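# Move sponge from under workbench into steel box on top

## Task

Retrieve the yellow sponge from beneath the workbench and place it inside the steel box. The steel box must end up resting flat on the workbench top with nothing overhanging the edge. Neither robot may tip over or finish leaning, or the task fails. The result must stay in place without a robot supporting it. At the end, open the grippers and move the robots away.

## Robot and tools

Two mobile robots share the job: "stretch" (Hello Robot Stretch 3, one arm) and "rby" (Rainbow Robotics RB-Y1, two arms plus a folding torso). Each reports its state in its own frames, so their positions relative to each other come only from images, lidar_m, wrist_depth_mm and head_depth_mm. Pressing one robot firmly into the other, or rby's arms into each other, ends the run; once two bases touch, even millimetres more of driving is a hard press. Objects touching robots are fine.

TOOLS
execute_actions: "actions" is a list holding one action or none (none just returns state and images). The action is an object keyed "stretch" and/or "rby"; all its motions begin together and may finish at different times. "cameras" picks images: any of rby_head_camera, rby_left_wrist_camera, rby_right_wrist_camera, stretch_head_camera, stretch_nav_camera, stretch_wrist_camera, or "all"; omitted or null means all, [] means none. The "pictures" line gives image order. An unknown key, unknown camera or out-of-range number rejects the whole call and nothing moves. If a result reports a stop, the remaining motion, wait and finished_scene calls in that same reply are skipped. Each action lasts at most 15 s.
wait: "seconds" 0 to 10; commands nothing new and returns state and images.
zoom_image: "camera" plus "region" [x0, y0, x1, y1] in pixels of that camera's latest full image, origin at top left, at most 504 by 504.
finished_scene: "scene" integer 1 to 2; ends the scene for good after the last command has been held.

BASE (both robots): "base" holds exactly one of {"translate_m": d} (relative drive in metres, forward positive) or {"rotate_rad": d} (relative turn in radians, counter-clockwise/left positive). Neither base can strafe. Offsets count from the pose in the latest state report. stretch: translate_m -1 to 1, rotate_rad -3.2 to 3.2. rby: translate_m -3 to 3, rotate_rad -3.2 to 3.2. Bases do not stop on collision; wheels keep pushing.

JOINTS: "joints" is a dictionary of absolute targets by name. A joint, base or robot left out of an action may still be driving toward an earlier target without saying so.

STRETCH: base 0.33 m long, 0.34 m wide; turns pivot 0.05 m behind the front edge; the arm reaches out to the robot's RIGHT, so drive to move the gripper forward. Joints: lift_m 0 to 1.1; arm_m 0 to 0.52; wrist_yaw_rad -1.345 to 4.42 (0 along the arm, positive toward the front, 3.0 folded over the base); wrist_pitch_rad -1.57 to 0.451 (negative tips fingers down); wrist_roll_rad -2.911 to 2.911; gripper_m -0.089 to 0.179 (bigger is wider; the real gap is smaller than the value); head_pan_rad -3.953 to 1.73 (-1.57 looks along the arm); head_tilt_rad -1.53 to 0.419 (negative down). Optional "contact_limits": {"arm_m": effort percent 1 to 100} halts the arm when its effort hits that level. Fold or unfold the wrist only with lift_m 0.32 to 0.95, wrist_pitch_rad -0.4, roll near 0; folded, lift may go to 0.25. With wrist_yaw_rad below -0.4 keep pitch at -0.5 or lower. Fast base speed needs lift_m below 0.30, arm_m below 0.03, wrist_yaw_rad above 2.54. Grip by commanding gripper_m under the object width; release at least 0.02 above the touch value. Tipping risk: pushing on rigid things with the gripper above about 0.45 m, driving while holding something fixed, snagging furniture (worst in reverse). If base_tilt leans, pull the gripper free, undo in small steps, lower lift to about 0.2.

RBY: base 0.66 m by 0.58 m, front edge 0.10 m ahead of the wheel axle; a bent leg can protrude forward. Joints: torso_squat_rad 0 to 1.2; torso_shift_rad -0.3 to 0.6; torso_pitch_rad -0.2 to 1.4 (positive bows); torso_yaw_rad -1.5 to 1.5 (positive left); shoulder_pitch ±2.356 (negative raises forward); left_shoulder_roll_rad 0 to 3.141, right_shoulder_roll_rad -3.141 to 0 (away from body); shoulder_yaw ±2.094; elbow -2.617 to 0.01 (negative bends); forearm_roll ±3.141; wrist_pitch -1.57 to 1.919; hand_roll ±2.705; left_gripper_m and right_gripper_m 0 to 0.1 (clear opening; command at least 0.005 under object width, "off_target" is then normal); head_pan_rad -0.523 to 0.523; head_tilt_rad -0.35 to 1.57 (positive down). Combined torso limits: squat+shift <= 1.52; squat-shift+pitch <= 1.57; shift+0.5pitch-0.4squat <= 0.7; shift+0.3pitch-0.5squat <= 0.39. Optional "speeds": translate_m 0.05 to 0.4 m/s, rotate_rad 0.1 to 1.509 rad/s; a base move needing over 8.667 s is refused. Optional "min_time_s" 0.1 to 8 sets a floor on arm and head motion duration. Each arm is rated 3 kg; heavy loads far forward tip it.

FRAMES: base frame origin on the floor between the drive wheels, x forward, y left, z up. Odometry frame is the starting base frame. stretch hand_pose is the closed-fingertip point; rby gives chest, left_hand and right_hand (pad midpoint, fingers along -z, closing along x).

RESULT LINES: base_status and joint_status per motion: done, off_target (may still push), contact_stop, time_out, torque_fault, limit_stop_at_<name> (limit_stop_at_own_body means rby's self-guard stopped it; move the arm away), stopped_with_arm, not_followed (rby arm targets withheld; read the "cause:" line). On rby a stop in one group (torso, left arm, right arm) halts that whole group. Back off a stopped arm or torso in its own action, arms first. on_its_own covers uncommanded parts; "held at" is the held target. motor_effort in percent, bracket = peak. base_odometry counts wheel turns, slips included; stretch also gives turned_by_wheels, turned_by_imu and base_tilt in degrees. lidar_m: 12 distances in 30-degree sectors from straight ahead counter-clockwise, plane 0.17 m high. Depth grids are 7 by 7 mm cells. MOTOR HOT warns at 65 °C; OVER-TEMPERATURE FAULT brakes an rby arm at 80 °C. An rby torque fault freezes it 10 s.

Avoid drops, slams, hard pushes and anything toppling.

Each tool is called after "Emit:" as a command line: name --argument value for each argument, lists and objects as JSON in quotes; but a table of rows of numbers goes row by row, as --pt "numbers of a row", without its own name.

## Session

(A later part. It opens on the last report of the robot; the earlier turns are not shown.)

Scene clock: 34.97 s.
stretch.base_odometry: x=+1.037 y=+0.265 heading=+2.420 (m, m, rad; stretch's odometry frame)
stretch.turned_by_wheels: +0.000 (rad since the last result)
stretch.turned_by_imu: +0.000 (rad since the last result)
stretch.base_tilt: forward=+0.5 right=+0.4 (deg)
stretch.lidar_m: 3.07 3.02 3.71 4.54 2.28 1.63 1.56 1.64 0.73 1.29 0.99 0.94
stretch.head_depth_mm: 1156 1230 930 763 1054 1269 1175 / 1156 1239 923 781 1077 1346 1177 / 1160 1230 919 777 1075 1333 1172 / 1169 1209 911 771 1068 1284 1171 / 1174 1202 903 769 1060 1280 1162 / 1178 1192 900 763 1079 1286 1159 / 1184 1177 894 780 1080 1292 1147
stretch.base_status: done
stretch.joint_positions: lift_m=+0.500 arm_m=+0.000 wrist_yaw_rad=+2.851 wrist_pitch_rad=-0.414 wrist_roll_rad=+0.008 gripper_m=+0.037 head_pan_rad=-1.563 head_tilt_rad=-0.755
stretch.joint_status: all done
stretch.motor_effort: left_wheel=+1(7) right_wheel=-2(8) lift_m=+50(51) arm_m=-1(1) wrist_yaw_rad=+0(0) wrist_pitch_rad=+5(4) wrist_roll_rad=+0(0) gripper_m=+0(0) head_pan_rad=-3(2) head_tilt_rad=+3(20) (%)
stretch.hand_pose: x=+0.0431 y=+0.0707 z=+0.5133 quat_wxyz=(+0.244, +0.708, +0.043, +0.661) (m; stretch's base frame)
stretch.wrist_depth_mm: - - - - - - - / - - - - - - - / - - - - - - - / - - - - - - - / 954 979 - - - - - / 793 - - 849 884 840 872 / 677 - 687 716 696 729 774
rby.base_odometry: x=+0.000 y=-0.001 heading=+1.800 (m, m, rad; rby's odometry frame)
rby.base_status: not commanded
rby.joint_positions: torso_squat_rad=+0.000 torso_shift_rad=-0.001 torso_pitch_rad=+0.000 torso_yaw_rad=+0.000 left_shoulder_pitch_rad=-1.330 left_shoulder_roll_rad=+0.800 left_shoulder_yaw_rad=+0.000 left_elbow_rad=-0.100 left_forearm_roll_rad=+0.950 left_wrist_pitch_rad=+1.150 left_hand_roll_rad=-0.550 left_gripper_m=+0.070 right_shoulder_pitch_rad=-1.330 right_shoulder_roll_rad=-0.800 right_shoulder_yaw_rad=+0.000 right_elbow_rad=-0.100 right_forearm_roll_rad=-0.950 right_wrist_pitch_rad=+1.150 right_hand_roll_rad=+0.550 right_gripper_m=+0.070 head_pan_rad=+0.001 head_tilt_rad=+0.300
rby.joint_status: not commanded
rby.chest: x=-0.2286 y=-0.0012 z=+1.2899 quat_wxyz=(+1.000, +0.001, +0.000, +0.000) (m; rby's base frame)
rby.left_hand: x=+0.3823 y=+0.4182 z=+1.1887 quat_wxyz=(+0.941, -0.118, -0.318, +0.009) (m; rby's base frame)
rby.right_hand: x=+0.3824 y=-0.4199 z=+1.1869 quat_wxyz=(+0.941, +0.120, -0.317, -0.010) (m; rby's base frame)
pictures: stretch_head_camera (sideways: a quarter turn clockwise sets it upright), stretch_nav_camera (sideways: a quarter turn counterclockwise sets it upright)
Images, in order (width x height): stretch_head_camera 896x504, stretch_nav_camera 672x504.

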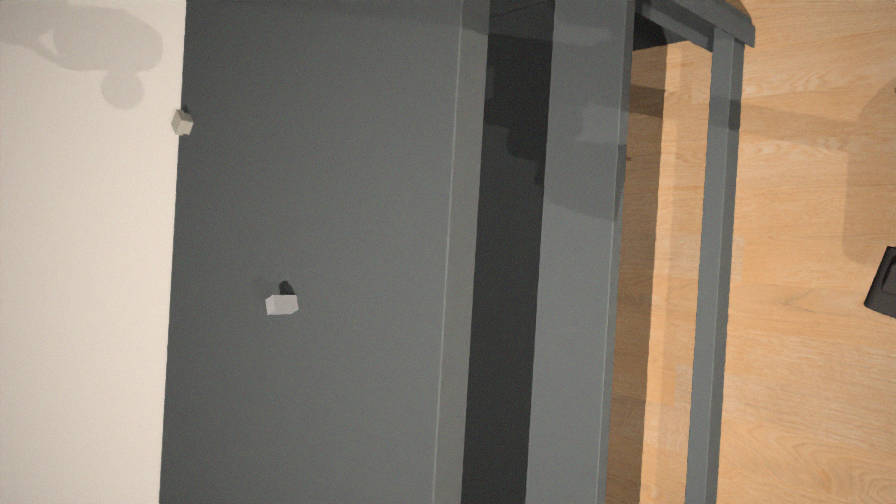

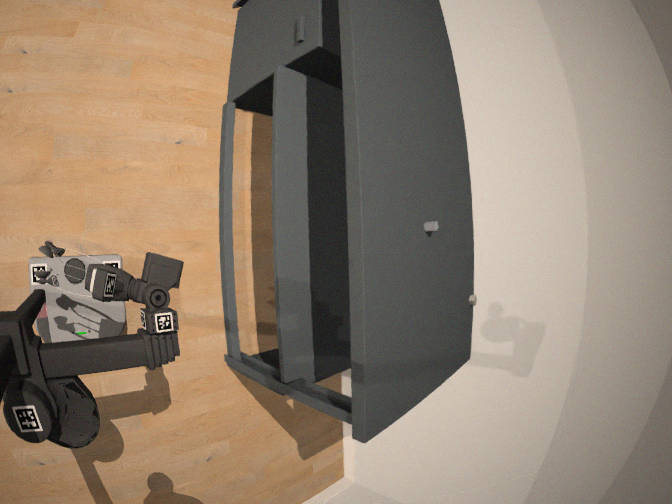

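Emit:
execute_actions --actions '[{"stretch":{"joints":{"wrist_yaw_rad":0.0,"gripper_m":0.12}},"rby":{"base":{"rotate_rad":-0.5}}}]' --cameras '[]'

Emit:
execute_actions --actions '[{"stretch":{"joints":{"lift_m":0.17,"wrist_pitch_rad":-0.2}},"rby":{"base":{"translate_m":1.0}}}]' --cameras '["stretch_wrist_camera","rby_head_camera"]'

Scene clock: 41.50 s.
stretch.base_odometry: x=+1.037 y=+0.265 heading=+2.420 (m, m, rad; stretch's odometry frame)
stretch.turned_by_wheels: +0.000 (rad since the last result)
stretch.turned_by_imu: +0.001 (rad since the last result)
stretch.base_tilt: forward=+0.6 right=+0.1 (deg)
stretch.lidar_m: 3.08 3.00 3.71 4.53 2.28 1.64 1.56 1.64 0.73 1.29 0.99 0.94
stretch.head_depth_mm: 1150 1233 929 762 1055 1270 1176 / 1153 1232 923 782 1079 1344 1169 / 1161 1227 918 780 1073 1339 1171 / 1172 1213 912 773 1066 1277 1207 / 1171 1203 908 769 1064 1278 1161 / 1178 1193 896 763 1085 1290 1154 / 1188 1181 891 783 1079 1284 1155
stretch.base_status: not commanded
stretch.joint_positions: lift_m=+0.500 arm_m=+0.000 wrist_yaw_rad=+0.003 wrist_pitch_rad=-0.414 wrist_roll_rad=+0.008 gripper_m=+0.120 head_pan_rad=-1.563 head_tilt_rad=-0.755
stretch.joint_status: all done
stretch.motor_effort: left_wheel=+1(1) right_wheel=-1(2) lift_m=+50(50) arm_m=-1(1) wrist_yaw_rad=-3(2) wrist_pitch_rad=+5(5) wrist_roll_rad=+0(0) gripper_m=+1(95) head_pan_rad=-3(2) head_tilt_rad=+3(3) (%)
stretch.hand_pose: x=-0.0209 y=-0.3697 z=+0.5133 quat_wxyz=(+0.690, +0.146, -0.694, -0.145) (m; stretch's base frame)
stretch.wrist_depth_mm: 902 - - - - - - / 681 718 740 795 829 - - / 492 498 506 531 552 571 506 / 895 - 430 445 444 445 455 / 913 - 986 - - 761 527 / 783 - 807 825 833 632 803 / 633 641 642 655 653 671 755
rby.base_odometry: x=+0.000 y=-0.001 heading=+1.300 (m, m, rad; rby's odometry frame)
rby.base_status: done
rby.joint_positions: torso_squat_rad=+0.000 torso_shift_rad=-0.001 torso_pitch_rad=+0.000 torso_yaw_rad=+0.000 left_shoulder_pitch_rad=-1.330 left_shoulder_roll_rad=+0.800 left_shoulder_yaw_rad=+0.000 left_elbow_rad=-0.100 left_forearm_roll_rad=+0.950 left_wrist_pitch_rad=+1.150 left_hand_roll_rad=-0.550 left_gripper_m=+0.070 right_shoulder_pitch_rad=-1.330 right_shoulder_roll_rad=-0.800 right_shoulder_yaw_rad=+0.000 right_elbow_rad=-0.100 right_forearm_roll_rad=-0.950 right_wrist_pitch_rad=+1.150 right_hand_roll_rad=+0.550 right_gripper_m=+0.070 head_pan_rad=+0.001 head_tilt_rad=+0.300
rby.joint_status: not commanded
rby.chest: x=-0.2286 y=-0.0012 z=+1.2899 quat_wxyz=(+1.000, +0.001, +0.000, +0.000) (m; rby's base frame)
rby.left_hand: x=+0.3823 y=+0.4182 z=+1.1887 quat_wxyz=(+0.941, -0.118, -0.318, +0.009) (m; rby's base frame)
rby.right_hand: x=+0.3824 y=-0.4199 z=+1.1869 quat_wxyz=(+0.941, +0.120, -0.317, -0.010) (m; rby's base frame)
pictures: none
No camera images: the call's "cameras" was empty. Leave "cameras" out to get every camera's image.

Scene clock: 45.37 s.
stretch.base_odometry: x=+1.037 y=+0.265 heading=+2.420 (m, m, rad; stretch's odometry frame)
stretch.turned_by_wheels: +0.000 (rad since the last result)
stretch.turned_by_imu: +0.001 (rad since the last result)
stretch.base_tilt: forward=+0.6 right=+0.3 (deg)
stretch.lidar_m: 3.07 3.00 2.91 4.53 2.28 1.63 1.56 1.64 0.73 1.29 0.99 0.94
stretch.head_depth_mm: 1156 1235 932 762 1057 1275 1178 / 1158 1239 925 781 1077 1345 1176 / 1164 1225 920 777 1073 1339 1174 / 1168 1215 910 772 1069 1278 1166 / 1174 1199 905 769 1063 1277 1161 / 1180 1193 899 763 1082 1288 1160 / 1180 1179 895 781 1076 1288 1155
stretch.base_status: not commanded
stretch.joint_positions: lift_m=+0.170 arm_m=+0.000 wrist_yaw_rad=+0.003 wrist_pitch_rad=-0.222 wrist_roll_rad=+0.008 gripper_m=+0.120 head_pan_rad=-1.563 head_tilt_rad=-0.755
stretch.joint_status: all done
stretch.motor_effort: left_wheel=+1(1) right_wheel=-2(1) lift_m=+31(43) arm_m=+0(1) wrist_yaw_rad=-2(3) wrist_pitch_rad=+8(5) wrist_roll_rad=+0(0) gripper_m=+0(0) head_pan_rad=-3(2) head_tilt_rad=+3(3) (%)
stretch.hand_pose: x=-0.0209 y=-0.3894 z=+0.2291 quat_wxyz=(+0.700, +0.079, -0.705, -0.078) (m; stretch's base frame)
stretch.wrist_depth_mm: 935 993 948 949 996 709 508 / 930 - - - - 755 531 / 932 - - - - 774 522 / 835 870 909 929 935 741 484 / 620 668 668 668 683 670 486 / 447 - 456 459 454 479 463 / 413 406 413 425 430 419 449
rby.base_odometry: x=+0.268 y=+0.963 heading=+1.299 (m, m, rad; rby's odometry frame)
rby.base_status: done
rby.joint_positions: torso_squat_rad=+0.000 torso_shift_rad=-0.001 torso_pitch_rad=+0.000 torso_yaw_rad=+0.000 left_shoulder_pitch_rad=-1.330 left_shoulder_roll_rad=+0.800 left_shoulder_yaw_rad=+0.000 left_elbow_rad=-0.100 left_forearm_roll_rad=+0.950 left_wrist_pitch_rad=+1.150 left_hand_roll_rad=-0.550 left_gripper_m=+0.070 right_shoulder_pitch_rad=-1.330 right_shoulder_roll_rad=-0.800 right_shoulder_yaw_rad=+0.000 right_elbow_rad=-0.100 right_forearm_roll_rad=-0.950 right_wrist_pitch_rad=+1.150 right_hand_roll_rad=+0.550 right_gripper_m=+0.070 head_pan_rad=+0.001 head_tilt_rad=+0.300
rby.joint_status: not commanded
rby.chest: x=-0.2286 y=-0.0012 z=+1.2899 quat_wxyz=(+1.000, +0.001, +0.000, +0.000) (m; rby's base frame)
rby.left_hand: x=+0.3823 y=+0.4182 z=+1.1886 quat_wxyz=(+0.941, -0.118, -0.318, +0.009) (m; rby's base frame)
rby.right_hand: x=+0.3824 y=-0.4199 z=+1.1868 quat_wxyz=(+0.941, +0.120, -0.317, -0.010) (m; rby's base frame)
pictures: rby_head_camera, stretch_wrist_camera
Images, in order (width x height): rby_head_camera 896x504, stretch_wrist_camera 644x364.

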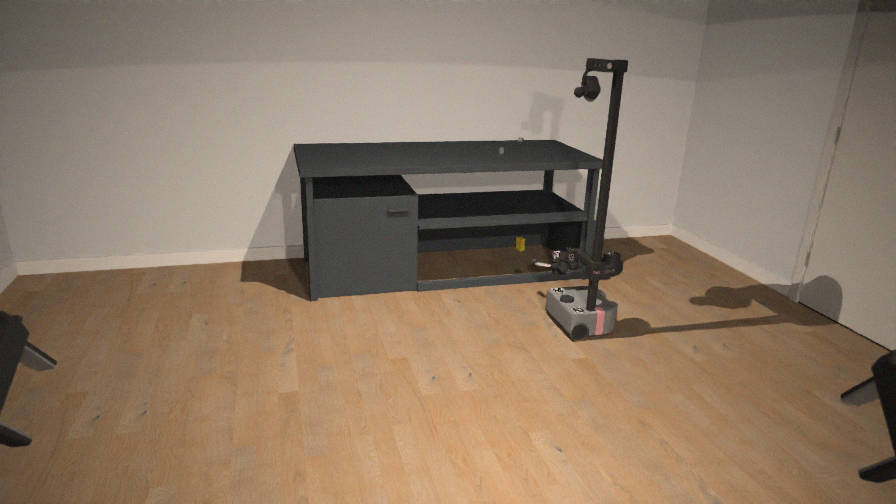

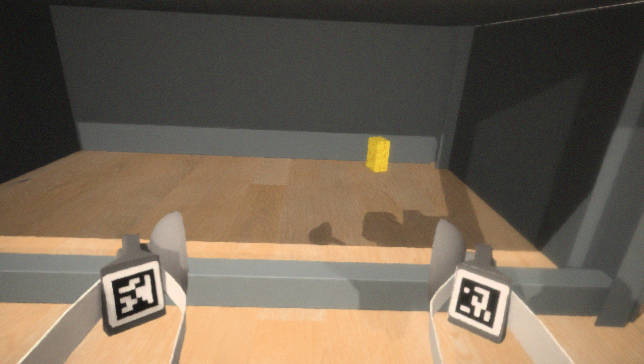

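Emit:
execute_actions --actions '[{"stretch":{"base":{"rotate_rad":-0.6}},"rby":{"base":{"rotate_rad":1.57}}}]' --cameras '["rby_head_camera"]'

Emit:
execute_actions --actions '[{"stretch":{"base":{"translate_m":0.4}}}]' --cameras '[]'

Emit:
execute_actions --actions '[{"stretch":{"base":{"rotate_rad":0.6}}}]' --cameras '[]'

Emit:
execute_actions --actions '[{"stretch":{"base":{"translate_m":-0.46}}}]' --cameras '[]'

Emit:
execute_actions --actions '[{"stretch":{"joints":{"arm_m":0.3,"lift_m":0.13,"wrist_pitch_rad":-0.1}}}]' --cameras '["stretch_wrist_camera"]'

Scene clock: 50.30 s.
stretch.base_odometry: x=+1.037 y=+0.265 heading=+1.820 (m, m, rad; stretch's odometry frame)
stretch.turned_by_wheels: -0.600 (rad since the last result)
stretch.turned_by_imu: -0.591 (rad since the last result)
stretch.base_tilt: forward=+0.8 right=+0.2 (deg)
stretch.lidar_m: 0.94 3.07 3.00 2.74 2.81 2.45 1.67 1.56 1.62 0.73 1.29 1.07
stretch.head_depth_mm: 1670 1898 2082 1902 1576 1351 1180 / 1558 1800 2125 1890 1565 1344 1172 / 1467 1674 1922 1877 1565 1335 1171 / 1375 1564 912 993 1233 1329 1170 / 1300 1428 906 1148 1115 1302 1161 / 1233 1193 897 785 1059 1323 1156 / 1172 1182 891 737 1030 1289 1154
stretch.base_status: done
stretch.joint_positions: lift_m=+0.170 arm_m=+0.000 wrist_yaw_rad=+0.002 wrist_pitch_rad=-0.222 wrist_roll_rad=+0.008 gripper_m=+0.120 head_pan_rad=-1.563 head_tilt_rad=-0.754
stretch.joint_status: not commanded
stretch.motor_effort: left_wheel=+1(5) right_wheel=-2(5) lift_m=+31(32) arm_m=-1(1) wrist_yaw_rad=-2(2) wrist_pitch_rad=+8(8) wrist_roll_rad=+0(0) gripper_m=+0(1) head_pan_rad=-3(3) head_tilt_rad=+3(3) (%)
stretch.hand_pose: x=-0.0210 y=-0.3894 z=+0.2291 quat_wxyz=(+0.700, +0.079, -0.705, -0.078) (m; stretch's base frame)
stretch.wrist_depth_mm: 855 930 715 515 - - - / 873 996 754 541 - - - / 932 - 827 572 - - - / 853 878 831 600 947 - - / 620 664 644 593 673 704 713 / 431 - 480 513 522 545 551 / 388 400 418 424 433 417 447
rby.base_odometry: x=+0.268 y=+0.962 heading=+2.869 (m, m, rad; rby's odometry frame)
rby.base_status: done
rby.joint_positions: torso_squat_rad=+0.000 torso_shift_rad=-0.001 torso_pitch_rad=+0.000 torso_yaw_rad=+0.000 left_shoulder_pitch_rad=-1.330 left_shoulder_roll_rad=+0.800 left_shoulder_yaw_rad=+0.000 left_elbow_rad=-0.100 left_forearm_roll_rad=+0.950 left_wrist_pitch_rad=+1.150 left_hand_roll_rad=-0.550 left_gripper_m=+0.070 right_shoulder_pitch_rad=-1.330 right_shoulder_roll_rad=-0.800 right_shoulder_yaw_rad=+0.000 right_elbow_rad=-0.100 right_forearm_roll_rad=-0.950 right_wrist_pitch_rad=+1.150 right_hand_roll_rad=+0.550 right_gripper_m=+0.070 head_pan_rad=+0.001 head_tilt_rad=+0.300
rby.joint_status: not commanded
rby.chest: x=-0.2286 y=-0.0012 z=+1.2899 quat_wxyz=(+1.000, +0.001, +0.000, +0.000) (m; rby's base frame)
rby.left_hand: x=+0.3823 y=+0.4182 z=+1.1887 quat_wxyz=(+0.941, -0.118, -0.318, +0.009) (m; rby's base frame)
rby.right_hand: x=+0.3824 y=-0.4200 z=+1.1868 quat_wxyz=(+0.941, +0.120, -0.317, -0.010) (m; rby's base frame)
pictures: rby_head_camera
Images, in order (width x height): rby_head_camera 896x504.

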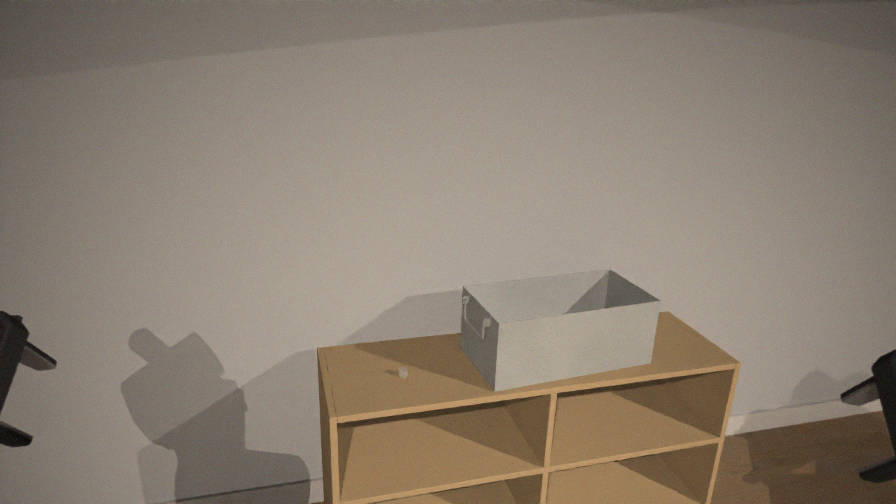

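Scene clock: 55.50 s.
stretch.base_odometry: x=+0.938 y=+0.652 heading=+1.820 (m, m, rad; stretch's odometry frame)
stretch.turned_by_wheels: +0.000 (rad since the last result)
stretch.turned_by_imu: +0.002 (rad since the last result)
stretch.base_tilt: forward=+0.7 right=+0.3 (deg)
stretch.lidar_m: 0.55 2.74 2.79 2.81 2.86 2.96 2.02 1.89 0.82 1.01 1.07 0.56
stretch.head_depth_mm: 1378 1610 929 769 1135 1350 1181 / 1289 1447 926 738 1053 1322 1176 / 1212 1228 918 733 995 1264 1168 / 1140 1208 912 728 652 954 1163 / 1080 1151 906 724 618 906 1132 / 1023 1109 898 720 601 867 1103 / 973 1062 893 717 598 832 817
stretch.base_status: done
stretch.joint_positions: lift_m=+0.170 arm_m=+0.000 wrist_yaw_rad=+0.002 wrist_pitch_rad=-0.222 wrist_roll_rad=+0.008 gripper_m=+0.120 head_pan_rad=-1.563 head_tilt_rad=-0.754
stretch.joint_status: not commanded
stretch.motor_effort: left_wheel=+1(7) right_wheel=-2(2) lift_m=+32(32) arm_m=+0(1) wrist_yaw_rad=-2(3) wrist_pitch_rad=+8(8) wrist_roll_rad=+0(0) gripper_m=+1(0) head_pan_rad=-3(2) head_tilt_rad=+2(3) (%)
stretch.hand_pose: x=-0.0210 y=-0.3894 z=+0.2291 quat_wxyz=(+0.700, +0.079, -0.705, -0.078) (m; stretch's base frame)
stretch.wrist_depth_mm: 653 742 842 920 713 579 513 / 676 761 903 981 758 605 529 / 709 804 932 - 771 617 - / 732 796 908 945 835 634 967 / 613 674 647 662 671 602 710 / 488 - 514 518 449 544 540 / 401 409 414 366 417 419 450
rby.base_odometry: x=+0.268 y=+0.962 heading=+2.869 (m, m, rad; rby's odometry frame)
rby.base_status: not commanded
rby.joint_positions: torso_squat_rad=+0.000 torso_shift_rad=-0.001 torso_pitch_rad=+0.000 torso_yaw_rad=+0.000 left_shoulder_pitch_rad=-1.330 left_shoulder_roll_rad=+0.800 left_shoulder_yaw_rad=+0.000 left_elbow_rad=-0.100 left_forearm_roll_rad=+0.950 left_wrist_pitch_rad=+1.150 left_hand_roll_rad=-0.550 left_gripper_m=+0.070 right_shoulder_pitch_rad=-1.330 right_shoulder_roll_rad=-0.800 right_shoulder_yaw_rad=+0.000 right_elbow_rad=-0.100 right_forearm_roll_rad=-0.950 right_wrist_pitch_rad=+1.150 right_hand_roll_rad=+0.550 right_gripper_m=+0.070 head_pan_rad=+0.001 head_tilt_rad=+0.300
rby.joint_status: not commanded
rby.chest: x=-0.2286 y=-0.0012 z=+1.2899 quat_wxyz=(+1.000, +0.001, +0.000, +0.000) (m; rby's base frame)
rby.left_hand: x=+0.3823 y=+0.4182 z=+1.1887 quat_wxyz=(+0.941, -0.118, -0.318, +0.009) (m; rby's base frame)
rby.right_hand: x=+0.3824 y=-0.4200 z=+1.1868 quat_wxyz=(+0.941, +0.120, -0.317, -0.010) (m; rby's base frame)
pictures: none
No camera images: the call's "cameras" was empty. Leave "cameras" out to get every camera's image.

Scene clock: 57.40 s.
stretch.base_odometry: x=+0.938 y=+0.652 heading=+2.420 (m, m, rad; stretch's odometry frame)
stretch.turned_by_wheels: +0.600 (rad since the last result)
stretch.turned_by_imu: +0.592 (rad since the last result)
stretch.base_tilt: forward=+0.6 right=+0.3 (deg)
stretch.lidar_m: 2.74 2.84 2.80 2.86 2.75 1.97 1.89 0.82 1.08 1.07 0.55 0.58
stretch.head_depth_mm: 952 1079 930 742 615 870 1118 / 958 1080 923 735 612 865 1112 / 961 1072 915 733 609 880 1118 / 969 1076 912 727 607 876 1123 / 973 1076 902 725 604 871 1123 / 976 1087 898 721 601 869 1117 / 980 1081 890 715 598 881 1116
stretch.base_status: done
stretch.joint_positions: lift_m=+0.170 arm_m=+0.000 wrist_yaw_rad=+0.002 wrist_pitch_rad=-0.222 wrist_roll_rad=+0.008 gripper_m=+0.120 head_pan_rad=-1.563 head_tilt_rad=-0.754
stretch.joint_status: not commanded
stretch.motor_effort: left_wheel=-1(4) right_wheel=+1(5) lift_m=+32(32) arm_m=-1(1) wrist_yaw_rad=-1(2) wrist_pitch_rad=+8(8) wrist_roll_rad=+0(0) gripper_m=+0(1) head_pan_rad=-2(3) head_tilt_rad=+3(3) (%)
stretch.hand_pose: x=-0.0210 y=-0.3894 z=+0.2291 quat_wxyz=(+0.700, +0.079, -0.705, -0.078) (m; stretch's base frame)
stretch.wrist_depth_mm: 516 767 772 748 765 788 777 / 512 756 799 796 795 802 808 / 539 785 841 849 862 866 836 / 531 754 846 889 905 889 897 / 528 648 653 664 707 704 730 / 495 - 499 514 528 556 560 / 407 416 410 420 433 419 449
rby.base_odometry: x=+0.268 y=+0.962 heading=+2.869 (m, m, rad; rby's odometry frame)
rby.base_status: not commanded
rby.joint_positions: torso_squat_rad=+0.000 torso_shift_rad=-0.001 torso_pitch_rad=+0.000 torso_yaw_rad=+0.000 left_shoulder_pitch_rad=-1.330 left_shoulder_roll_rad=+0.800 left_shoulder_yaw_rad=+0.000 left_elbow_rad=-0.100 left_forearm_roll_rad=+0.950 left_wrist_pitch_rad=+1.150 left_hand_roll_rad=-0.550 left_gripper_m=+0.070 right_shoulder_pitch_rad=-1.330 right_shoulder_roll_rad=-0.800 right_shoulder_yaw_rad=+0.000 right_elbow_rad=-0.100 right_forearm_roll_rad=-0.950 right_wrist_pitch_rad=+1.150 right_hand_roll_rad=+0.550 right_gripper_m=+0.070 head_pan_rad=+0.001 head_tilt_rad=+0.300
rby.joint_status: not commanded
rby.chest: x=-0.2286 y=-0.0012 z=+1.2899 quat_wxyz=(+1.000, +0.001, +0.000, +0.000) (m; rby's base frame)
rby.left_hand: x=+0.3823 y=+0.4182 z=+1.1887 quat_wxyz=(+0.941, -0.118, -0.318, +0.009) (m; rby's base frame)
rby.right_hand: x=+0.3824 y=-0.4200 z=+1.1868 quat_wxyz=(+0.941, +0.120, -0.317, -0.010) (m; rby's base frame)
pictures: none
No camera images: the call's "cameras" was empty. Leave "cameras" out to get every camera's image.

Scene clock: 63.20 s.
stretch.base_odometry: x=+1.283 y=+0.348 heading=+2.420 (m, m, rad; stretch's odometry frame)
stretch.turned_by_wheels: +0.000 (rad since the last result)
stretch.turned_by_imu: +0.000 (rad since the last result)
stretch.base_tilt: forward=+0.7 right=+0.4 (deg)
stretch.lidar_m: 1.48 3.25 2.99 4.75 2.09 1.50 1.44 1.51 0.47 1.06 1.11 0.92
stretch.head_depth_mm: 960 1085 928 740 616 869 1042 / 964 1082 924 739 613 880 1109 / 965 1076 919 734 609 878 1128 / 973 1076 912 728 607 875 1126 / 978 1083 904 725 605 887 1125 / 979 1088 898 722 601 884 1123 / 984 1081 892 716 599 900 1133
stretch.base_status: done
stretch.joint_positions: lift_m=+0.170 arm_m=+0.000 wrist_yaw_rad=+0.002 wrist_pitch_rad=-0.222 wrist_roll_rad=+0.008 gripper_m=+0.120 head_pan_rad=-1.563 head_tilt_rad=-0.754
stretch.joint_status: not commanded
stretch.motor_effort: left_wheel=-1(5) right_wheel=+1(3) lift_m=+31(32) arm_m=-1(1) wrist_yaw_rad=-2(1) wrist_pitch_rad=+8(8) wrist_roll_rad=+0(0) gripper_m=+0(1) head_pan_rad=-2(2) head_tilt_rad=+3(3) (%)
stretch.hand_pose: x=-0.0210 y=-0.3894 z=+0.2291 quat_wxyz=(+0.700, +0.079, -0.705, -0.078) (m; stretch's base frame)
stretch.wrist_depth_mm: 762 769 754 788 741 530 363 / 779 814 805 793 823 521 359 / 836 858 847 872 829 533 359 / 837 885 884 857 865 522 355 / 626 667 652 672 701 513 355 / 487 - 509 512 525 458 352 / 405 416 420 421 431 421 347
rby.base_odometry: x=+0.268 y=+0.962 heading=+2.869 (m, m, rad; rby's odometry frame)
rby.base_status: not commanded
rby.joint_positions: torso_squat_rad=+0.000 torso_shift_rad=-0.001 torso_pitch_rad=+0.000 torso_yaw_rad=+0.000 left_shoulder_pitch_rad=-1.330 left_shoulder_roll_rad=+0.800 left_shoulder_yaw_rad=+0.000 left_elbow_rad=-0.100 left_forearm_roll_rad=+0.950 left_wrist_pitch_rad=+1.150 left_hand_roll_rad=-0.550 left_gripper_m=+0.070 right_shoulder_pitch_rad=-1.330 right_shoulder_roll_rad=-0.800 right_shoulder_yaw_rad=+0.000 right_elbow_rad=-0.100 right_forearm_roll_rad=-0.950 right_wrist_pitch_rad=+1.150 right_hand_roll_rad=+0.550 right_gripper_m=+0.070 head_pan_rad=+0.001 head_tilt_rad=+0.300
rby.joint_status: not commanded
rby.chest: x=-0.2286 y=-0.0012 z=+1.2899 quat_wxyz=(+1.000, +0.001, +0.000, +0.000) (m; rby's base frame)
rby.left_hand: x=+0.3823 y=+0.4182 z=+1.1887 quat_wxyz=(+0.941, -0.118, -0.318, +0.009) (m; rby's base frame)
rby.right_hand: x=+0.3824 y=-0.4200 z=+1.1868 quat_wxyz=(+0.941, +0.120, -0.317, -0.010) (m; rby's base frame)
pictures: none
No camera images: the call's "cameras" was empty. Leave "cameras" out to get every camera's image.

Scene clock: 66.63 s.
stretch.base_odometry: x=+1.283 y=+0.348 heading=+2.420 (m, m, rad; stretch's odometry frame)
stretch.turned_by_wheels: +0.000 (rad since the last result)
stretch.turned_by_imu: +0.001 (rad since the last result)
stretch.base_tilt: forward=+0.6 right=+0.3 (deg)
stretch.lidar_m: 1.48 3.24 3.00 4.75 2.10 1.49 1.44 1.50 0.47 1.06 1.11 0.92
stretch.head_depth_mm: 959 1082 931 741 616 865 1041 / 963 1080 924 737 612 883 1116 / 968 1076 918 734 610 881 1122 / 971 1078 910 727 608 876 1122 / 977 1083 903 724 604 887 1121 / 979 1090 897 720 600 886 1125 / 981 1082 891 717 599 897 1131
stretch.base_status: not commanded
stretch.joint_positions: lift_m=+0.130 arm_m=+0.300 wrist_yaw_rad=+0.002 wrist_pitch_rad=-0.122 wrist_roll_rad=+0.008 gripper_m=+0.120 head_pan_rad=-1.563 head_tilt_rad=-0.754
stretch.joint_status: all done
stretch.motor_effort: left_wheel=-1(1) right_wheel=+1(1) lift_m=+32(36) arm_m=+4(4) wrist_yaw_rad=-2(3) wrist_pitch_rad=+8(9) wrist_roll_rad=+0(0) gripper_m=+0(0) head_pan_rad=-2(2) head_tilt_rad=+3(2) (%)
stretch.hand_pose: x=-0.0211 y=-0.6960 z=+0.2139 quat_wxyz=(+0.703, +0.044, -0.708, -0.043) (m; stretch's base frame)
stretch.wrist_depth_mm: 488 484 491 494 492 459 360 / 492 512 522 507 502 476 353 / 514 528 520 536 550 487 350 / 559 549 558 560 556 501 347 / 575 578 579 580 589 507 351 / 513 - 526 513 568 453 348 / 416 407 416 426 434 420 337
rby.base_odometry: x=+0.268 y=+0.962 heading=+2.869 (m, m, rad; rby's odometry frame)
rby.base_status: not commanded
rby.joint_positions: torso_squat_rad=+0.000 torso_shift_rad=-0.001 torso_pitch_rad=+0.000 torso_yaw_rad=+0.000 left_shoulder_pitch_rad=-1.330 left_shoulder_roll_rad=+0.800 left_shoulder_yaw_rad=+0.000 left_elbow_rad=-0.100 left_forearm_roll_rad=+0.950 left_wrist_pitch_rad=+1.150 left_hand_roll_rad=-0.550 left_gripper_m=+0.070 right_shoulder_pitch_rad=-1.330 right_shoulder_roll_rad=-0.800 right_shoulder_yaw_rad=+0.000 right_elbow_rad=-0.100 right_forearm_roll_rad=-0.950 right_wrist_pitch_rad=+1.150 right_hand_roll_rad=+0.550 right_gripper_m=+0.070 head_pan_rad=+0.001 head_tilt_rad=+0.300
rby.joint_status: not commanded
rby.chest: x=-0.2286 y=-0.0012 z=+1.2899 quat_wxyz=(+1.000, +0.001, +0.000, +0.000) (m; rby's base frame)
rby.left_hand: x=+0.3823 y=+0.4182 z=+1.1887 quat_wxyz=(+0.941, -0.118, -0.318, +0.009) (m; rby's base frame)
rby.right_hand: x=+0.3824 y=-0.4200 z=+1.1868 quat_wxyz=(+0.941, +0.120, -0.317, -0.010) (m; rby's base frame)
pictures: stretch_wrist_camera
Images, in order (width x height): stretch_wrist_camera 644x364.

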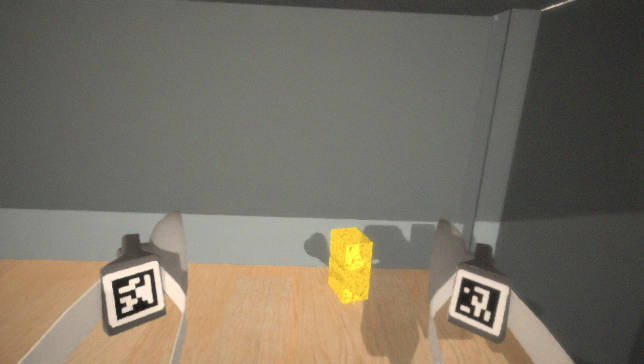

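Emit:
execute_actions --actions '[{"stretch":{"base":{"translate_m":-0.04},"joints":{"arm_m":0.5,"wrist_pitch_rad":-0.55}}}]' --cameras '["stretch_wrist_camera"]'

Scene clock: 69.63 s.
stretch.base_odometry: x=+1.313 y=+0.322 heading=+2.420 (m, m, rad; stretch's odometry frame)
stretch.turned_by_wheels: +0.000 (rad since the last result)
stretch.turned_by_imu: +0.000 (rad since the last result)
stretch.base_tilt: forward=+0.5 right=+0.2 (deg)
stretch.lidar_m: 1.51 3.26 3.02 4.74 2.04 1.46 1.40 1.46 0.45 1.02 1.11 0.96
stretch.head_depth_mm: 962 1085 930 742 615 779 1143 / 964 1079 925 736 611 881 1105 / 970 1073 916 733 611 879 1156 / 973 1081 910 729 606 873 1125 / 978 1086 907 725 605 887 1120 / 983 1087 897 721 601 887 1127 / 986 1082 892 716 599 898 1125
stretch.base_status: done
stretch.joint_positions: lift_m=+0.130 arm_m=+0.500 wrist_yaw_rad=+0.001 wrist_pitch_rad=-0.561 wrist_roll_rad=+0.008 gripper_m=+0.120 head_pan_rad=-1.563 head_tilt_rad=-0.754
stretch.joint_status: all done
stretch.motor_effort: left_wheel=-1(4) right_wheel=+1(4) lift_m=+32(32) arm_m=+4(4) wrist_yaw_rad=-2(2) wrist_pitch_rad=+4(8) wrist_roll_rad=+0(0) gripper_m=+1(1) head_pan_rad=-3(2) head_tilt_rad=+3(3) (%)
stretch.hand_pose: x=-0.0213 y=-0.8487 z=+0.1122 quat_wxyz=(+0.677, +0.196, -0.681, -0.196) (m; stretch's base frame)
stretch.wrist_depth_mm: 310 313 311 311 309 311 274 / 343 341 343 349 341 350 287 / 381 382 384 314 378 377 302 / 370 373 379 321 395 382 298 / 313 325 320 327 334 344 296 / 276 - 283 285 290 296 284 / 243 244 249 251 257 252 263
rby.base_odometry: x=+0.268 y=+0.962 heading=+2.869 (m, m, rad; rby's odometry frame)
rby.base_status: not commanded
rby.joint_positions: torso_squat_rad=+0.000 torso_shift_rad=-0.001 torso_pitch_rad=+0.000 torso_yaw_rad=+0.000 left_shoulder_pitch_rad=-1.330 left_shoulder_roll_rad=+0.800 left_shoulder_yaw_rad=+0.000 left_elbow_rad=-0.100 left_forearm_roll_rad=+0.950 left_wrist_pitch_rad=+1.150 left_hand_roll_rad=-0.550 left_gripper_m=+0.070 right_shoulder_pitch_rad=-1.330 right_shoulder_roll_rad=-0.800 right_shoulder_yaw_rad=+0.000 right_elbow_rad=-0.100 right_forearm_roll_rad=-0.950 right_wrist_pitch_rad=+1.150 right_hand_roll_rad=+0.550 right_gripper_m=+0.070 head_pan_rad=+0.001 head_tilt_rad=+0.300
rby.joint_status: not commanded
rby.chest: x=-0.2286 y=-0.0012 z=+1.2899 quat_wxyz=(+1.000, +0.001, +0.000, +0.000) (m; rby's base frame)
rby.left_hand: x=+0.3823 y=+0.4182 z=+1.1887 quat_wxyz=(+0.941, -0.118, -0.318, +0.009) (m; rby's base frame)
rby.right_hand: x=+0.3824 y=-0.4200 z=+1.1868 quat_wxyz=(+0.941, +0.120, -0.317, -0.010) (m; rby's base frame)
pictures: stretch_wrist_camera
Images, in order (width x height): stretch_wrist_camera 644x364.

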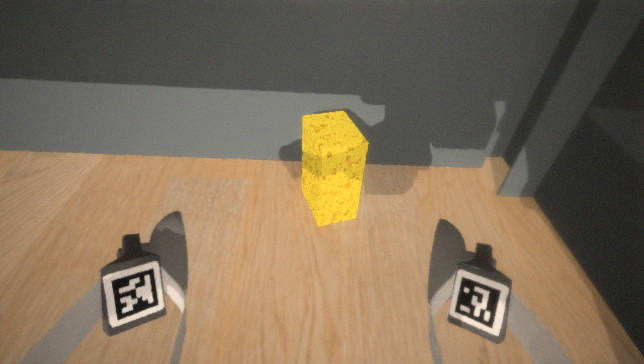

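Emit:
execute_actions --actions '[{"stretch":{"joints":{"arm_m":0.1,"wrist_pitch_rad":-0.15}}}]' --cameras '[]'

Emit:
execute_actions --actions '[{"stretch":{"base":{"rotate_rad":0.4},"joints":{"arm_m":0.0,"lift_m":0.16}}}]' --cameras '[]'

Emit:
execute_actions --actions '[{"stretch":{"base":{"translate_m":0.3}}}]' --cameras '[]'

Emit:
execute_actions --actions '[{"stretch":{"base":{"rotate_rad":-0.9}}}]' --cameras '[]'

Emit:
execute_actions --actions '[{"stretch":{"base":{"translate_m":0.5}}}]' --cameras '[]'

Emit:
execute_actions --actions '[{"stretch":{"base":{"rotate_rad":0.5}}}]' --cameras '["stretch_nav_camera","stretch_wrist_camera"]'

Scene clock: 74.90 s.
stretch.base_odometry: x=+1.313 y=+0.322 heading=+2.420 (m, m, rad; stretch's odometry frame)
stretch.turned_by_wheels: +0.000 (rad since the last result)
stretch.turned_by_imu: +0.001 (rad since the last result)
stretch.base_tilt: forward=+0.6 right=+0.4 (deg)
stretch.lidar_m: 1.52 3.26 3.02 4.74 2.03 1.46 1.39 1.46 0.45 1.03 1.11 0.96
stretch.head_depth_mm: 958 1083 931 742 616 780 1137 / 965 1083 925 735 612 879 1102 / 970 1074 918 731 610 880 1129 / 973 1075 911 728 608 874 1190 / 978 1084 904 724 604 890 1122 / 978 1088 899 722 601 886 1124 / 984 1082 893 716 598 899 1130
stretch.base_status: not commanded
stretch.joint_positions: lift_m=+0.130 arm_m=+0.100 wrist_yaw_rad=+0.001 wrist_pitch_rad=-0.172 wrist_roll_rad=+0.008 gripper_m=+0.120 head_pan_rad=-1.563 head_tilt_rad=-0.754
stretch.joint_status: all done
stretch.motor_effort: left_wheel=-1(1) right_wheel=+1(1) lift_m=+32(32) arm_m=-3(3) wrist_yaw_rad=-2(2) wrist_pitch_rad=+8(8) wrist_roll_rad=+0(0) gripper_m=+1(1) head_pan_rad=-2(3) head_tilt_rad=+2(3) (%)
stretch.hand_pose: x=-0.0211 y=-0.4936 z=+0.2014 quat_wxyz=(+0.702, +0.061, -0.707, -0.061) (m; stretch's base frame)
stretch.wrist_depth_mm: 673 680 663 676 684 462 307 / 699 706 702 699 698 461 307 / 728 739 738 733 732 448 306 / 772 772 768 749 742 447 303 / 609 661 632 651 657 444 302 / 465 - 483 488 499 394 299 / 383 381 386 398 408 393 298
rby.base_odometry: x=+0.268 y=+0.962 heading=+2.869 (m, m, rad; rby's odometry frame)
rby.base_status: not commanded
rby.joint_positions: torso_squat_rad=+0.000 torso_shift_rad=-0.001 torso_pitch_rad=+0.000 torso_yaw_rad=+0.000 left_shoulder_pitch_rad=-1.330 left_shoulder_roll_rad=+0.800 left_shoulder_yaw_rad=+0.000 left_elbow_rad=-0.100 left_forearm_roll_rad=+0.950 left_wrist_pitch_rad=+1.150 left_hand_roll_rad=-0.550 left_gripper_m=+0.070 right_shoulder_pitch_rad=-1.330 right_shoulder_roll_rad=-0.800 right_shoulder_yaw_rad=+0.000 right_elbow_rad=-0.100 right_forearm_roll_rad=-0.950 right_wrist_pitch_rad=+1.150 right_hand_roll_rad=+0.550 right_gripper_m=+0.070 head_pan_rad=+0.001 head_tilt_rad=+0.300
rby.joint_status: not commanded
rby.chest: x=-0.2286 y=-0.0012 z=+1.2899 quat_wxyz=(+1.000, +0.001, +0.000, +0.000) (m; rby's base frame)
rby.left_hand: x=+0.3823 y=+0.4182 z=+1.1887 quat_wxyz=(+0.941, -0.118, -0.318, +0.009) (m; rby's base frame)
rby.right_hand: x=+0.3824 y=-0.4200 z=+1.1868 quat_wxyz=(+0.941, +0.120, -0.317, -0.010) (m; rby's base frame)
pictures: none
No camera images: the call's "cameras" was empty. Leave "cameras" out to get every camera's image.

Scene clock: 76.87 s.
stretch.base_odometry: x=+1.313 y=+0.322 heading=+2.820 (m, m, rad; stretch's odometry frame)
stretch.turned_by_wheels: +0.400 (rad since the last result)
stretch.turned_by_imu: +0.394 (rad since the last result)
stretch.base_tilt: forward=+0.7 right=+0.3 (deg)
stretch.lidar_m: 3.27 3.02 3.05 2.37 1.52 1.40 1.43 0.45 0.70 1.09 0.96 1.07
stretch.head_depth_mm: 950 1052 933 739 615 562 819 / 987 1085 923 736 612 863 1089 / 1031 1123 919 733 609 879 1115 / 1076 1161 914 729 621 910 1143 / 1123 1201 904 726 648 946 1162 / 1178 1195 898 721 965 1239 1160 / 1245 1182 893 715 1002 1271 1155
stretch.base_status: done
stretch.joint_positions: lift_m=+0.160 arm_m=+0.000 wrist_yaw_rad=+0.001 wrist_pitch_rad=-0.171 wrist_roll_rad=+0.008 gripper_m=+0.120 head_pan_rad=-1.563 head_tilt_rad=-0.754
stretch.joint_status: all done
stretch.motor_effort: left_wheel=-1(4) right_wheel=+1(4) lift_m=+51(50) arm_m=-4(5) wrist_yaw_rad=-2(2) wrist_pitch_rad=+8(8) wrist_roll_rad=+0(0) gripper_m=+0(1) head_pan_rad=-2(2) head_tilt_rad=+3(3) (%)
stretch.hand_pose: x=-0.0211 y=-0.3937 z=+0.2309 quat_wxyz=(+0.702, +0.061, -0.707, -0.061) (m; stretch's base frame)
stretch.wrist_depth_mm: 688 830 766 688 628 570 535 / 705 917 965 875 794 742 671 / 717 944 - 909 831 763 720 / 765 936 - 961 869 765 744 / 661 714 710 703 738 743 702 / 517 - 537 558 553 582 579 / 366 356 433 435 441 431 464
rby.base_odometry: x=+0.268 y=+0.962 heading=+2.869 (m, m, rad; rby's odometry frame)
rby.base_status: not commanded
rby.joint_positions: torso_squat_rad=+0.000 torso_shift_rad=-0.001 torso_pitch_rad=+0.000 torso_yaw_rad=+0.000 left_shoulder_pitch_rad=-1.330 left_shoulder_roll_rad=+0.800 left_shoulder_yaw_rad=+0.000 left_elbow_rad=-0.100 left_forearm_roll_rad=+0.950 left_wrist_pitch_rad=+1.150 left_hand_roll_rad=-0.550 left_gripper_m=+0.070 right_shoulder_pitch_rad=-1.330 right_shoulder_roll_rad=-0.800 right_shoulder_yaw_rad=+0.000 right_elbow_rad=-0.100 right_forearm_roll_rad=-0.950 right_wrist_pitch_rad=+1.150 right_hand_roll_rad=+0.550 right_gripper_m=+0.070 head_pan_rad=+0.001 head_tilt_rad=+0.300
rby.joint_status: not commanded
rby.chest: x=-0.2286 y=-0.0012 z=+1.2899 quat_wxyz=(+1.000, +0.001, +0.000, +0.000) (m; rby's base frame)
rby.left_hand: x=+0.3823 y=+0.4182 z=+1.1887 quat_wxyz=(+0.941, -0.118, -0.318, +0.009) (m; rby's base frame)
rby.right_hand: x=+0.3824 y=-0.4200 z=+1.1868 quat_wxyz=(+0.941, +0.120, -0.317, -0.010) (m; rby's base frame)
pictures: none
No camera images: the call's "cameras" was empty. Leave "cameras" out to get every camera's image.

Scene clock: 81.07 s.
stretch.base_odometry: x=+1.029 y=+0.417 heading=+2.819 (m, m, rad; stretch's odometry frame)
stretch.turned_by_wheels: +0.000 (rad since the last result)
stretch.turned_by_imu: +0.001 (rad since the last result)
stretch.base_tilt: forward=+0.6 right=+0.3 (deg)
stretch.lidar_m: 2.97 2.79 2.82 2.84 1.82 1.66 1.71 0.71 1.19 0.97 0.79 1.29
stretch.head_depth_mm: 1048 1141 929 740 647 906 1176 / 1088 1175 925 738 666 937 1148 / 1132 1209 916 732 997 1257 1166 / 1188 1215 913 729 1038 1303 1165 / 1235 1201 906 745 1056 1295 1165 / 1302 1194 898 785 1082 1297 1159 / 1369 1186 892 979 1163 1319 1154
stretch.base_status: done
stretch.joint_positions: lift_m=+0.160 arm_m=+0.000 wrist_yaw_rad=+0.001 wrist_pitch_rad=-0.171 wrist_roll_rad=+0.008 gripper_m=+0.120 head_pan_rad=-1.563 head_tilt_rad=-0.754
stretch.joint_status: not commanded
stretch.motor_effort: left_wheel=-1(3) right_wheel=+1(4) lift_m=+50(50) arm_m=-4(3) wrist_yaw_rad=-3(1) wrist_pitch_rad=+7(7) wrist_roll_rad=+0(1) gripper_m=+0(0) head_pan_rad=-3(2) head_tilt_rad=+3(3) (%)
stretch.hand_pose: x=-0.0211 y=-0.3937 z=+0.2309 quat_wxyz=(+0.702, +0.061, -0.707, -0.061) (m; stretch's base frame)
stretch.wrist_depth_mm: 463 552 697 700 616 579 538 / 472 583 833 - 898 830 765 / 486 606 867 - 946 857 791 / 511 635 872 - 993 890 836 / 535 601 698 720 730 751 777 / 501 - 526 545 556 593 582 / 421 425 397 384 447 431 463
rby.base_odometry: x=+0.268 y=+0.962 heading=+2.869 (m, m, rad; rby's odometry frame)
rby.base_status: not commanded
rby.joint_positions: torso_squat_rad=+0.000 torso_shift_rad=-0.001 torso_pitch_rad=+0.000 torso_yaw_rad=+0.000 left_shoulder_pitch_rad=-1.330 left_shoulder_roll_rad=+0.800 left_shoulder_yaw_rad=+0.000 left_elbow_rad=-0.100 left_forearm_roll_rad=+0.950 left_wrist_pitch_rad=+1.150 left_hand_roll_rad=-0.550 left_gripper_m=+0.070 right_shoulder_pitch_rad=-1.330 right_shoulder_roll_rad=-0.800 right_shoulder_yaw_rad=+0.000 right_elbow_rad=-0.100 right_forearm_roll_rad=-0.950 right_wrist_pitch_rad=+1.150 right_hand_roll_rad=+0.550 right_gripper_m=+0.070 head_pan_rad=+0.001 head_tilt_rad=+0.300
rby.joint_status: not commanded
rby.chest: x=-0.2286 y=-0.0012 z=+1.2899 quat_wxyz=(+1.000, +0.001, +0.000, +0.000) (m; rby's base frame)
rby.left_hand: x=+0.3823 y=+0.4182 z=+1.1887 quat_wxyz=(+0.941, -0.118, -0.318, +0.009) (m; rby's base frame)
rby.right_hand: x=+0.3824 y=-0.4200 z=+1.1868 quat_wxyz=(+0.941, +0.120, -0.317, -0.010) (m; rby's base frame)
pictures: none
No camera images: the call's "cameras" was empty. Leave "cameras" out to get every camera's image.

Scene clock: 83.43 s.
stretch.base_odometry: x=+1.029 y=+0.417 heading=+1.920 (m, m, rad; stretch's odometry frame)
stretch.turned_by_wheels: -0.900 (rad since the last result)
stretch.turned_by_imu: -0.887 (rad since the last result)
stretch.base_tilt: forward=+0.7 right=+0.3 (deg)
stretch.lidar_m: 0.79 2.96 2.97 2.78 4.67 2.36 1.73 1.67 0.71 0.77 1.18 0.82
stretch.head_depth_mm: 1389 1600 1868 1741 1571 1348 1177 / 1314 1507 926 806 1102 1316 1177 / 1256 1401 920 776 1077 1316 1174 / 1196 1218 912 727 1042 1302 1165 / 1143 1199 905 724 1011 1275 1161 / 1095 1146 897 720 983 1240 1153 / 1052 1129 893 717 646 917 1131
stretch.base_status: done
stretch.joint_positions: lift_m=+0.160 arm_m=+0.000 wrist_yaw_rad=+0.001 wrist_pitch_rad=-0.171 wrist_roll_rad=+0.008 gripper_m=+0.120 head_pan_rad=-1.563 head_tilt_rad=-0.754
stretch.joint_status: not commanded
stretch.motor_effort: left_wheel=+2(5) right_wheel=-2(5) lift_m=+51(51) arm_m=-4(3) wrist_yaw_rad=-1(2) wrist_pitch_rad=+8(8) wrist_roll_rad=+0(0) gripper_m=+0(0) head_pan_rad=-3(3) head_tilt_rad=+2(2) (%)
stretch.hand_pose: x=-0.0211 y=-0.3937 z=+0.2309 quat_wxyz=(+0.702, +0.061, -0.707, -0.061) (m; stretch's base frame)
stretch.wrist_depth_mm: 751 793 779 679 525 461 - / 778 843 953 844 552 - - / 779 886 - 854 586 - - / 816 926 938 880 580 - - / 683 721 715 715 610 758 805 / 513 - 530 465 508 583 576 / 417 360 383 423 446 442 463
rby.base_odometry: x=+0.268 y=+0.962 heading=+2.869 (m, m, rad; rby's odometry frame)
rby.base_status: not commanded
rby.joint_positions: torso_squat_rad=+0.000 torso_shift_rad=-0.001 torso_pitch_rad=+0.000 torso_yaw_rad=+0.000 left_shoulder_pitch_rad=-1.330 left_shoulder_roll_rad=+0.800 left_shoulder_yaw_rad=+0.000 left_elbow_rad=-0.100 left_forearm_roll_rad=+0.950 left_wrist_pitch_rad=+1.150 left_hand_roll_rad=-0.550 left_gripper_m=+0.070 right_shoulder_pitch_rad=-1.330 right_shoulder_roll_rad=-0.800 right_shoulder_yaw_rad=+0.000 right_elbow_rad=-0.100 right_forearm_roll_rad=-0.950 right_wrist_pitch_rad=+1.150 right_hand_roll_rad=+0.550 right_gripper_m=+0.070 head_pan_rad=+0.001 head_tilt_rad=+0.300
rby.joint_status: not commanded
rby.chest: x=-0.2286 y=-0.0012 z=+1.2899 quat_wxyz=(+1.000, +0.001, +0.000, +0.000) (m; rby's base frame)
rby.left_hand: x=+0.3823 y=+0.4182 z=+1.1887 quat_wxyz=(+0.941, -0.118, -0.318, +0.009) (m; rby's base frame)
rby.right_hand: x=+0.3824 y=-0.4200 z=+1.1868 quat_wxyz=(+0.941, +0.120, -0.317, -0.010) (m; rby's base frame)
pictures: none
No camera images: the call's "cameras" was empty. Leave "cameras" out to get every camera's image.

Scene clock: 89.63 s.
stretch.base_odometry: x=+0.858 y=+0.887 heading=+1.920 (m, m, rad; stretch's odometry frame)
stretch.turned_by_wheels: +0.000 (rad since the last result)
stretch.turned_by_imu: +0.002 (rad since the last result)
stretch.base_tilt: forward=+0.6 right=+0.4 (deg)
stretch.lidar_m: 0.42 2.53 2.64 2.86 2.93 2.96 2.17 0.98 1.01 0.97 0.55 0.33
stretch.head_depth_mm: 1107 1199 930 740 615 922 1177 / 1052 1147 923 736 612 847 1149 / 1003 1120 916 733 610 545 1105 / 956 1065 913 728 606 527 823 / 920 1034 903 725 604 518 765 / 879 984 898 722 601 516 734 / 842 940 891 718 599 514 468
stretch.base_status: done
stretch.joint_positions: lift_m=+0.160 arm_m=+0.000 wrist_yaw_rad=+0.001 wrist_pitch_rad=-0.171 wrist_roll_rad=+0.008 gripper_m=+0.120 head_pan_rad=-1.563 head_tilt_rad=-0.754
stretch.joint_status: not commanded
stretch.motor_effort: left_wheel=+1(6) right_wheel=-2(2) lift_m=+50(50) arm_m=-3(3) wrist_yaw_rad=-2(1) wrist_pitch_rad=+8(8) wrist_roll_rad=+0(0) gripper_m=+0(1) head_pan_rad=-3(2) head_tilt_rad=+3(3) (%)
stretch.hand_pose: x=-0.0211 y=-0.3937 z=+0.2309 quat_wxyz=(+0.702, +0.061, -0.707, -0.061) (m; stretch's base frame)
stretch.wrist_depth_mm: 565 616 678 707 629 572 538 / 575 638 728 849 - 897 716 / 600 655 756 857 - 903 743 / 649 711 765 904 979 917 742 / 638 679 707 742 743 798 726 / 515 - 534 539 554 593 587 / 421 426 434 439 441 437 465
rby.base_odometry: x=+0.268 y=+0.962 heading=+2.869 (m, m, rad; rby's odometry frame)
rby.base_status: not commanded
rby.joint_positions: torso_squat_rad=+0.000 torso_shift_rad=-0.001 torso_pitch_rad=+0.000 torso_yaw_rad=+0.000 left_shoulder_pitch_rad=-1.330 left_shoulder_roll_rad=+0.800 left_shoulder_yaw_rad=+0.000 left_elbow_rad=-0.100 left_forearm_roll_rad=+0.950 left_wrist_pitch_rad=+1.150 left_hand_roll_rad=-0.550 left_gripper_m=+0.070 right_shoulder_pitch_rad=-1.330 right_shoulder_roll_rad=-0.800 right_shoulder_yaw_rad=+0.000 right_elbow_rad=-0.100 right_forearm_roll_rad=-0.950 right_wrist_pitch_rad=+1.150 right_hand_roll_rad=+0.550 right_gripper_m=+0.070 head_pan_rad=+0.001 head_tilt_rad=+0.300
rby.joint_status: not commanded
rby.chest: x=-0.2286 y=-0.0012 z=+1.2899 quat_wxyz=(+1.000, +0.001, +0.000, +0.000) (m; rby's base frame)
rby.left_hand: x=+0.3823 y=+0.4182 z=+1.1887 quat_wxyz=(+0.941, -0.118, -0.318, +0.009) (m; rby's base frame)
rby.right_hand: x=+0.3824 y=-0.4200 z=+1.1868 quat_wxyz=(+0.941, +0.120, -0.317, -0.010) (m; rby's base frame)
pictures: none
No camera images: the call's "cameras" was empty. Leave "cameras" out to get every camera's image.

Scene clock: 91.37 s.
stretch.base_odometry: x=+0.858 y=+0.887 heading=+2.420 (m, m, rad; stretch's odometry frame)
stretch.turned_by_wheels: +0.500 (rad since the last result)
stretch.turned_by_imu: +0.493 (rad since the last result)
stretch.base_tilt: forward=+0.7 right=+0.3 (deg)
stretch.lidar_m: 2.53 2.62 2.86 2.87 3.06 2.19 2.11 0.99 0.98 0.61 0.33 0.41
stretch.head_depth_mm: 849 956 931 740 616 528 749 / 848 963 925 737 612 524 748 / 855 965 918 734 610 523 756 / 858 970 910 729 607 520 754 / 861 976 903 725 604 518 763 / 864 980 898 719 601 516 763 / 869 983 891 716 599 514 737
stretch.base_status: done
stretch.joint_positions: lift_m=+0.160 arm_m=+0.000 wrist_yaw_rad=+0.001 wrist_pitch_rad=-0.171 wrist_roll_rad=+0.008 gripper_m=+0.120 head_pan_rad=-1.563 head_tilt_rad=-0.754
stretch.joint_status: not commanded
stretch.motor_effort: left_wheel=-1(5) right_wheel=+1(5) lift_m=+51(50) arm_m=-4(4) wrist_yaw_rad=-2(2) wrist_pitch_rad=+7(7) wrist_roll_rad=+0(0) gripper_m=+0(1) head_pan_rad=-1(2) head_tilt_rad=+3(3) (%)
stretch.hand_pose: x=-0.0211 y=-0.3937 z=+0.2309 quat_wxyz=(+0.702, +0.061, -0.707, -0.061) (m; stretch's base frame)
stretch.wrist_depth_mm: 233 335 607 659 627 581 540 / 235 342 667 680 685 680 703 / 235 343 682 705 711 729 733 / 240 346 732 739 756 765 773 / 241 303 651 730 739 778 766 / 241 - 532 538 555 579 589 / 238 360 441 441 447 442 461
rby.base_odometry: x=+0.268 y=+0.962 heading=+2.869 (m, m, rad; rby's odometry frame)
rby.base_status: not commanded
rby.joint_positions: torso_squat_rad=+0.000 torso_shift_rad=-0.001 torso_pitch_rad=+0.000 torso_yaw_rad=+0.000 left_shoulder_pitch_rad=-1.330 left_shoulder_roll_rad=+0.800 left_shoulder_yaw_rad=+0.000 left_elbow_rad=-0.100 left_forearm_roll_rad=+0.950 left_wrist_pitch_rad=+1.150 left_hand_roll_rad=-0.550 left_gripper_m=+0.070 right_shoulder_pitch_rad=-1.330 right_shoulder_roll_rad=-0.800 right_shoulder_yaw_rad=+0.000 right_elbow_rad=-0.100 right_forearm_roll_rad=-0.950 right_wrist_pitch_rad=+1.150 right_hand_roll_rad=+0.550 right_gripper_m=+0.070 head_pan_rad=+0.001 head_tilt_rad=+0.300
rby.joint_status: not commanded
rby.chest: x=-0.2286 y=-0.0012 z=+1.2899 quat_wxyz=(+1.000, +0.001, +0.000, +0.000) (m; rby's base frame)
rby.left_hand: x=+0.3823 y=+0.4182 z=+1.1887 quat_wxyz=(+0.941, -0.118, -0.318, +0.009) (m; rby's base frame)
rby.right_hand: x=+0.3824 y=-0.4200 z=+1.1868 quat_wxyz=(+0.941, +0.120, -0.317, -0.010) (m; rby's base frame)
pictures: stretch_nav_camera (sideways: a quarter turn counterclockwise sets it upright), stretch_wrist_camera
Images, in order (width x height): stretch_nav_camera 672x504, stretch_wrist_camera 644x364.

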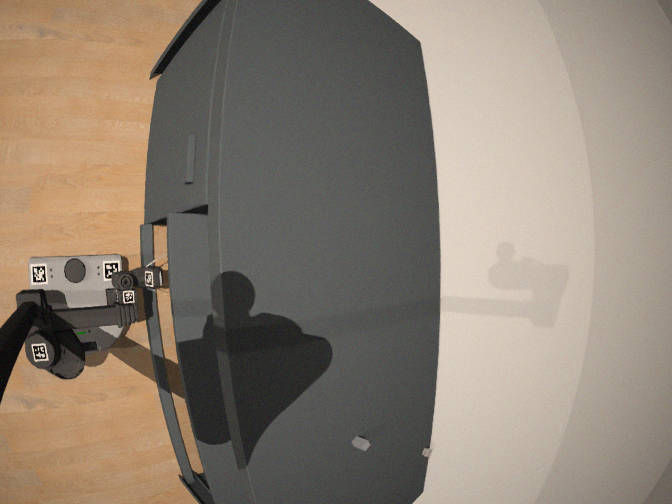

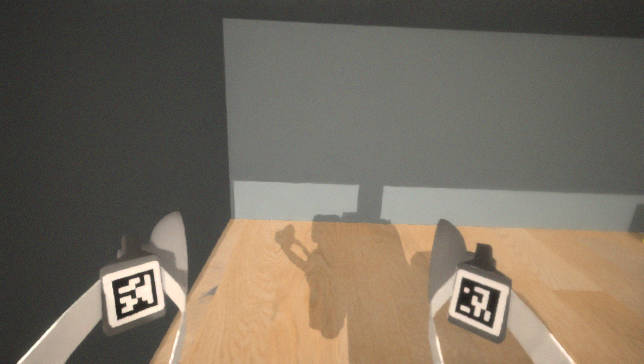

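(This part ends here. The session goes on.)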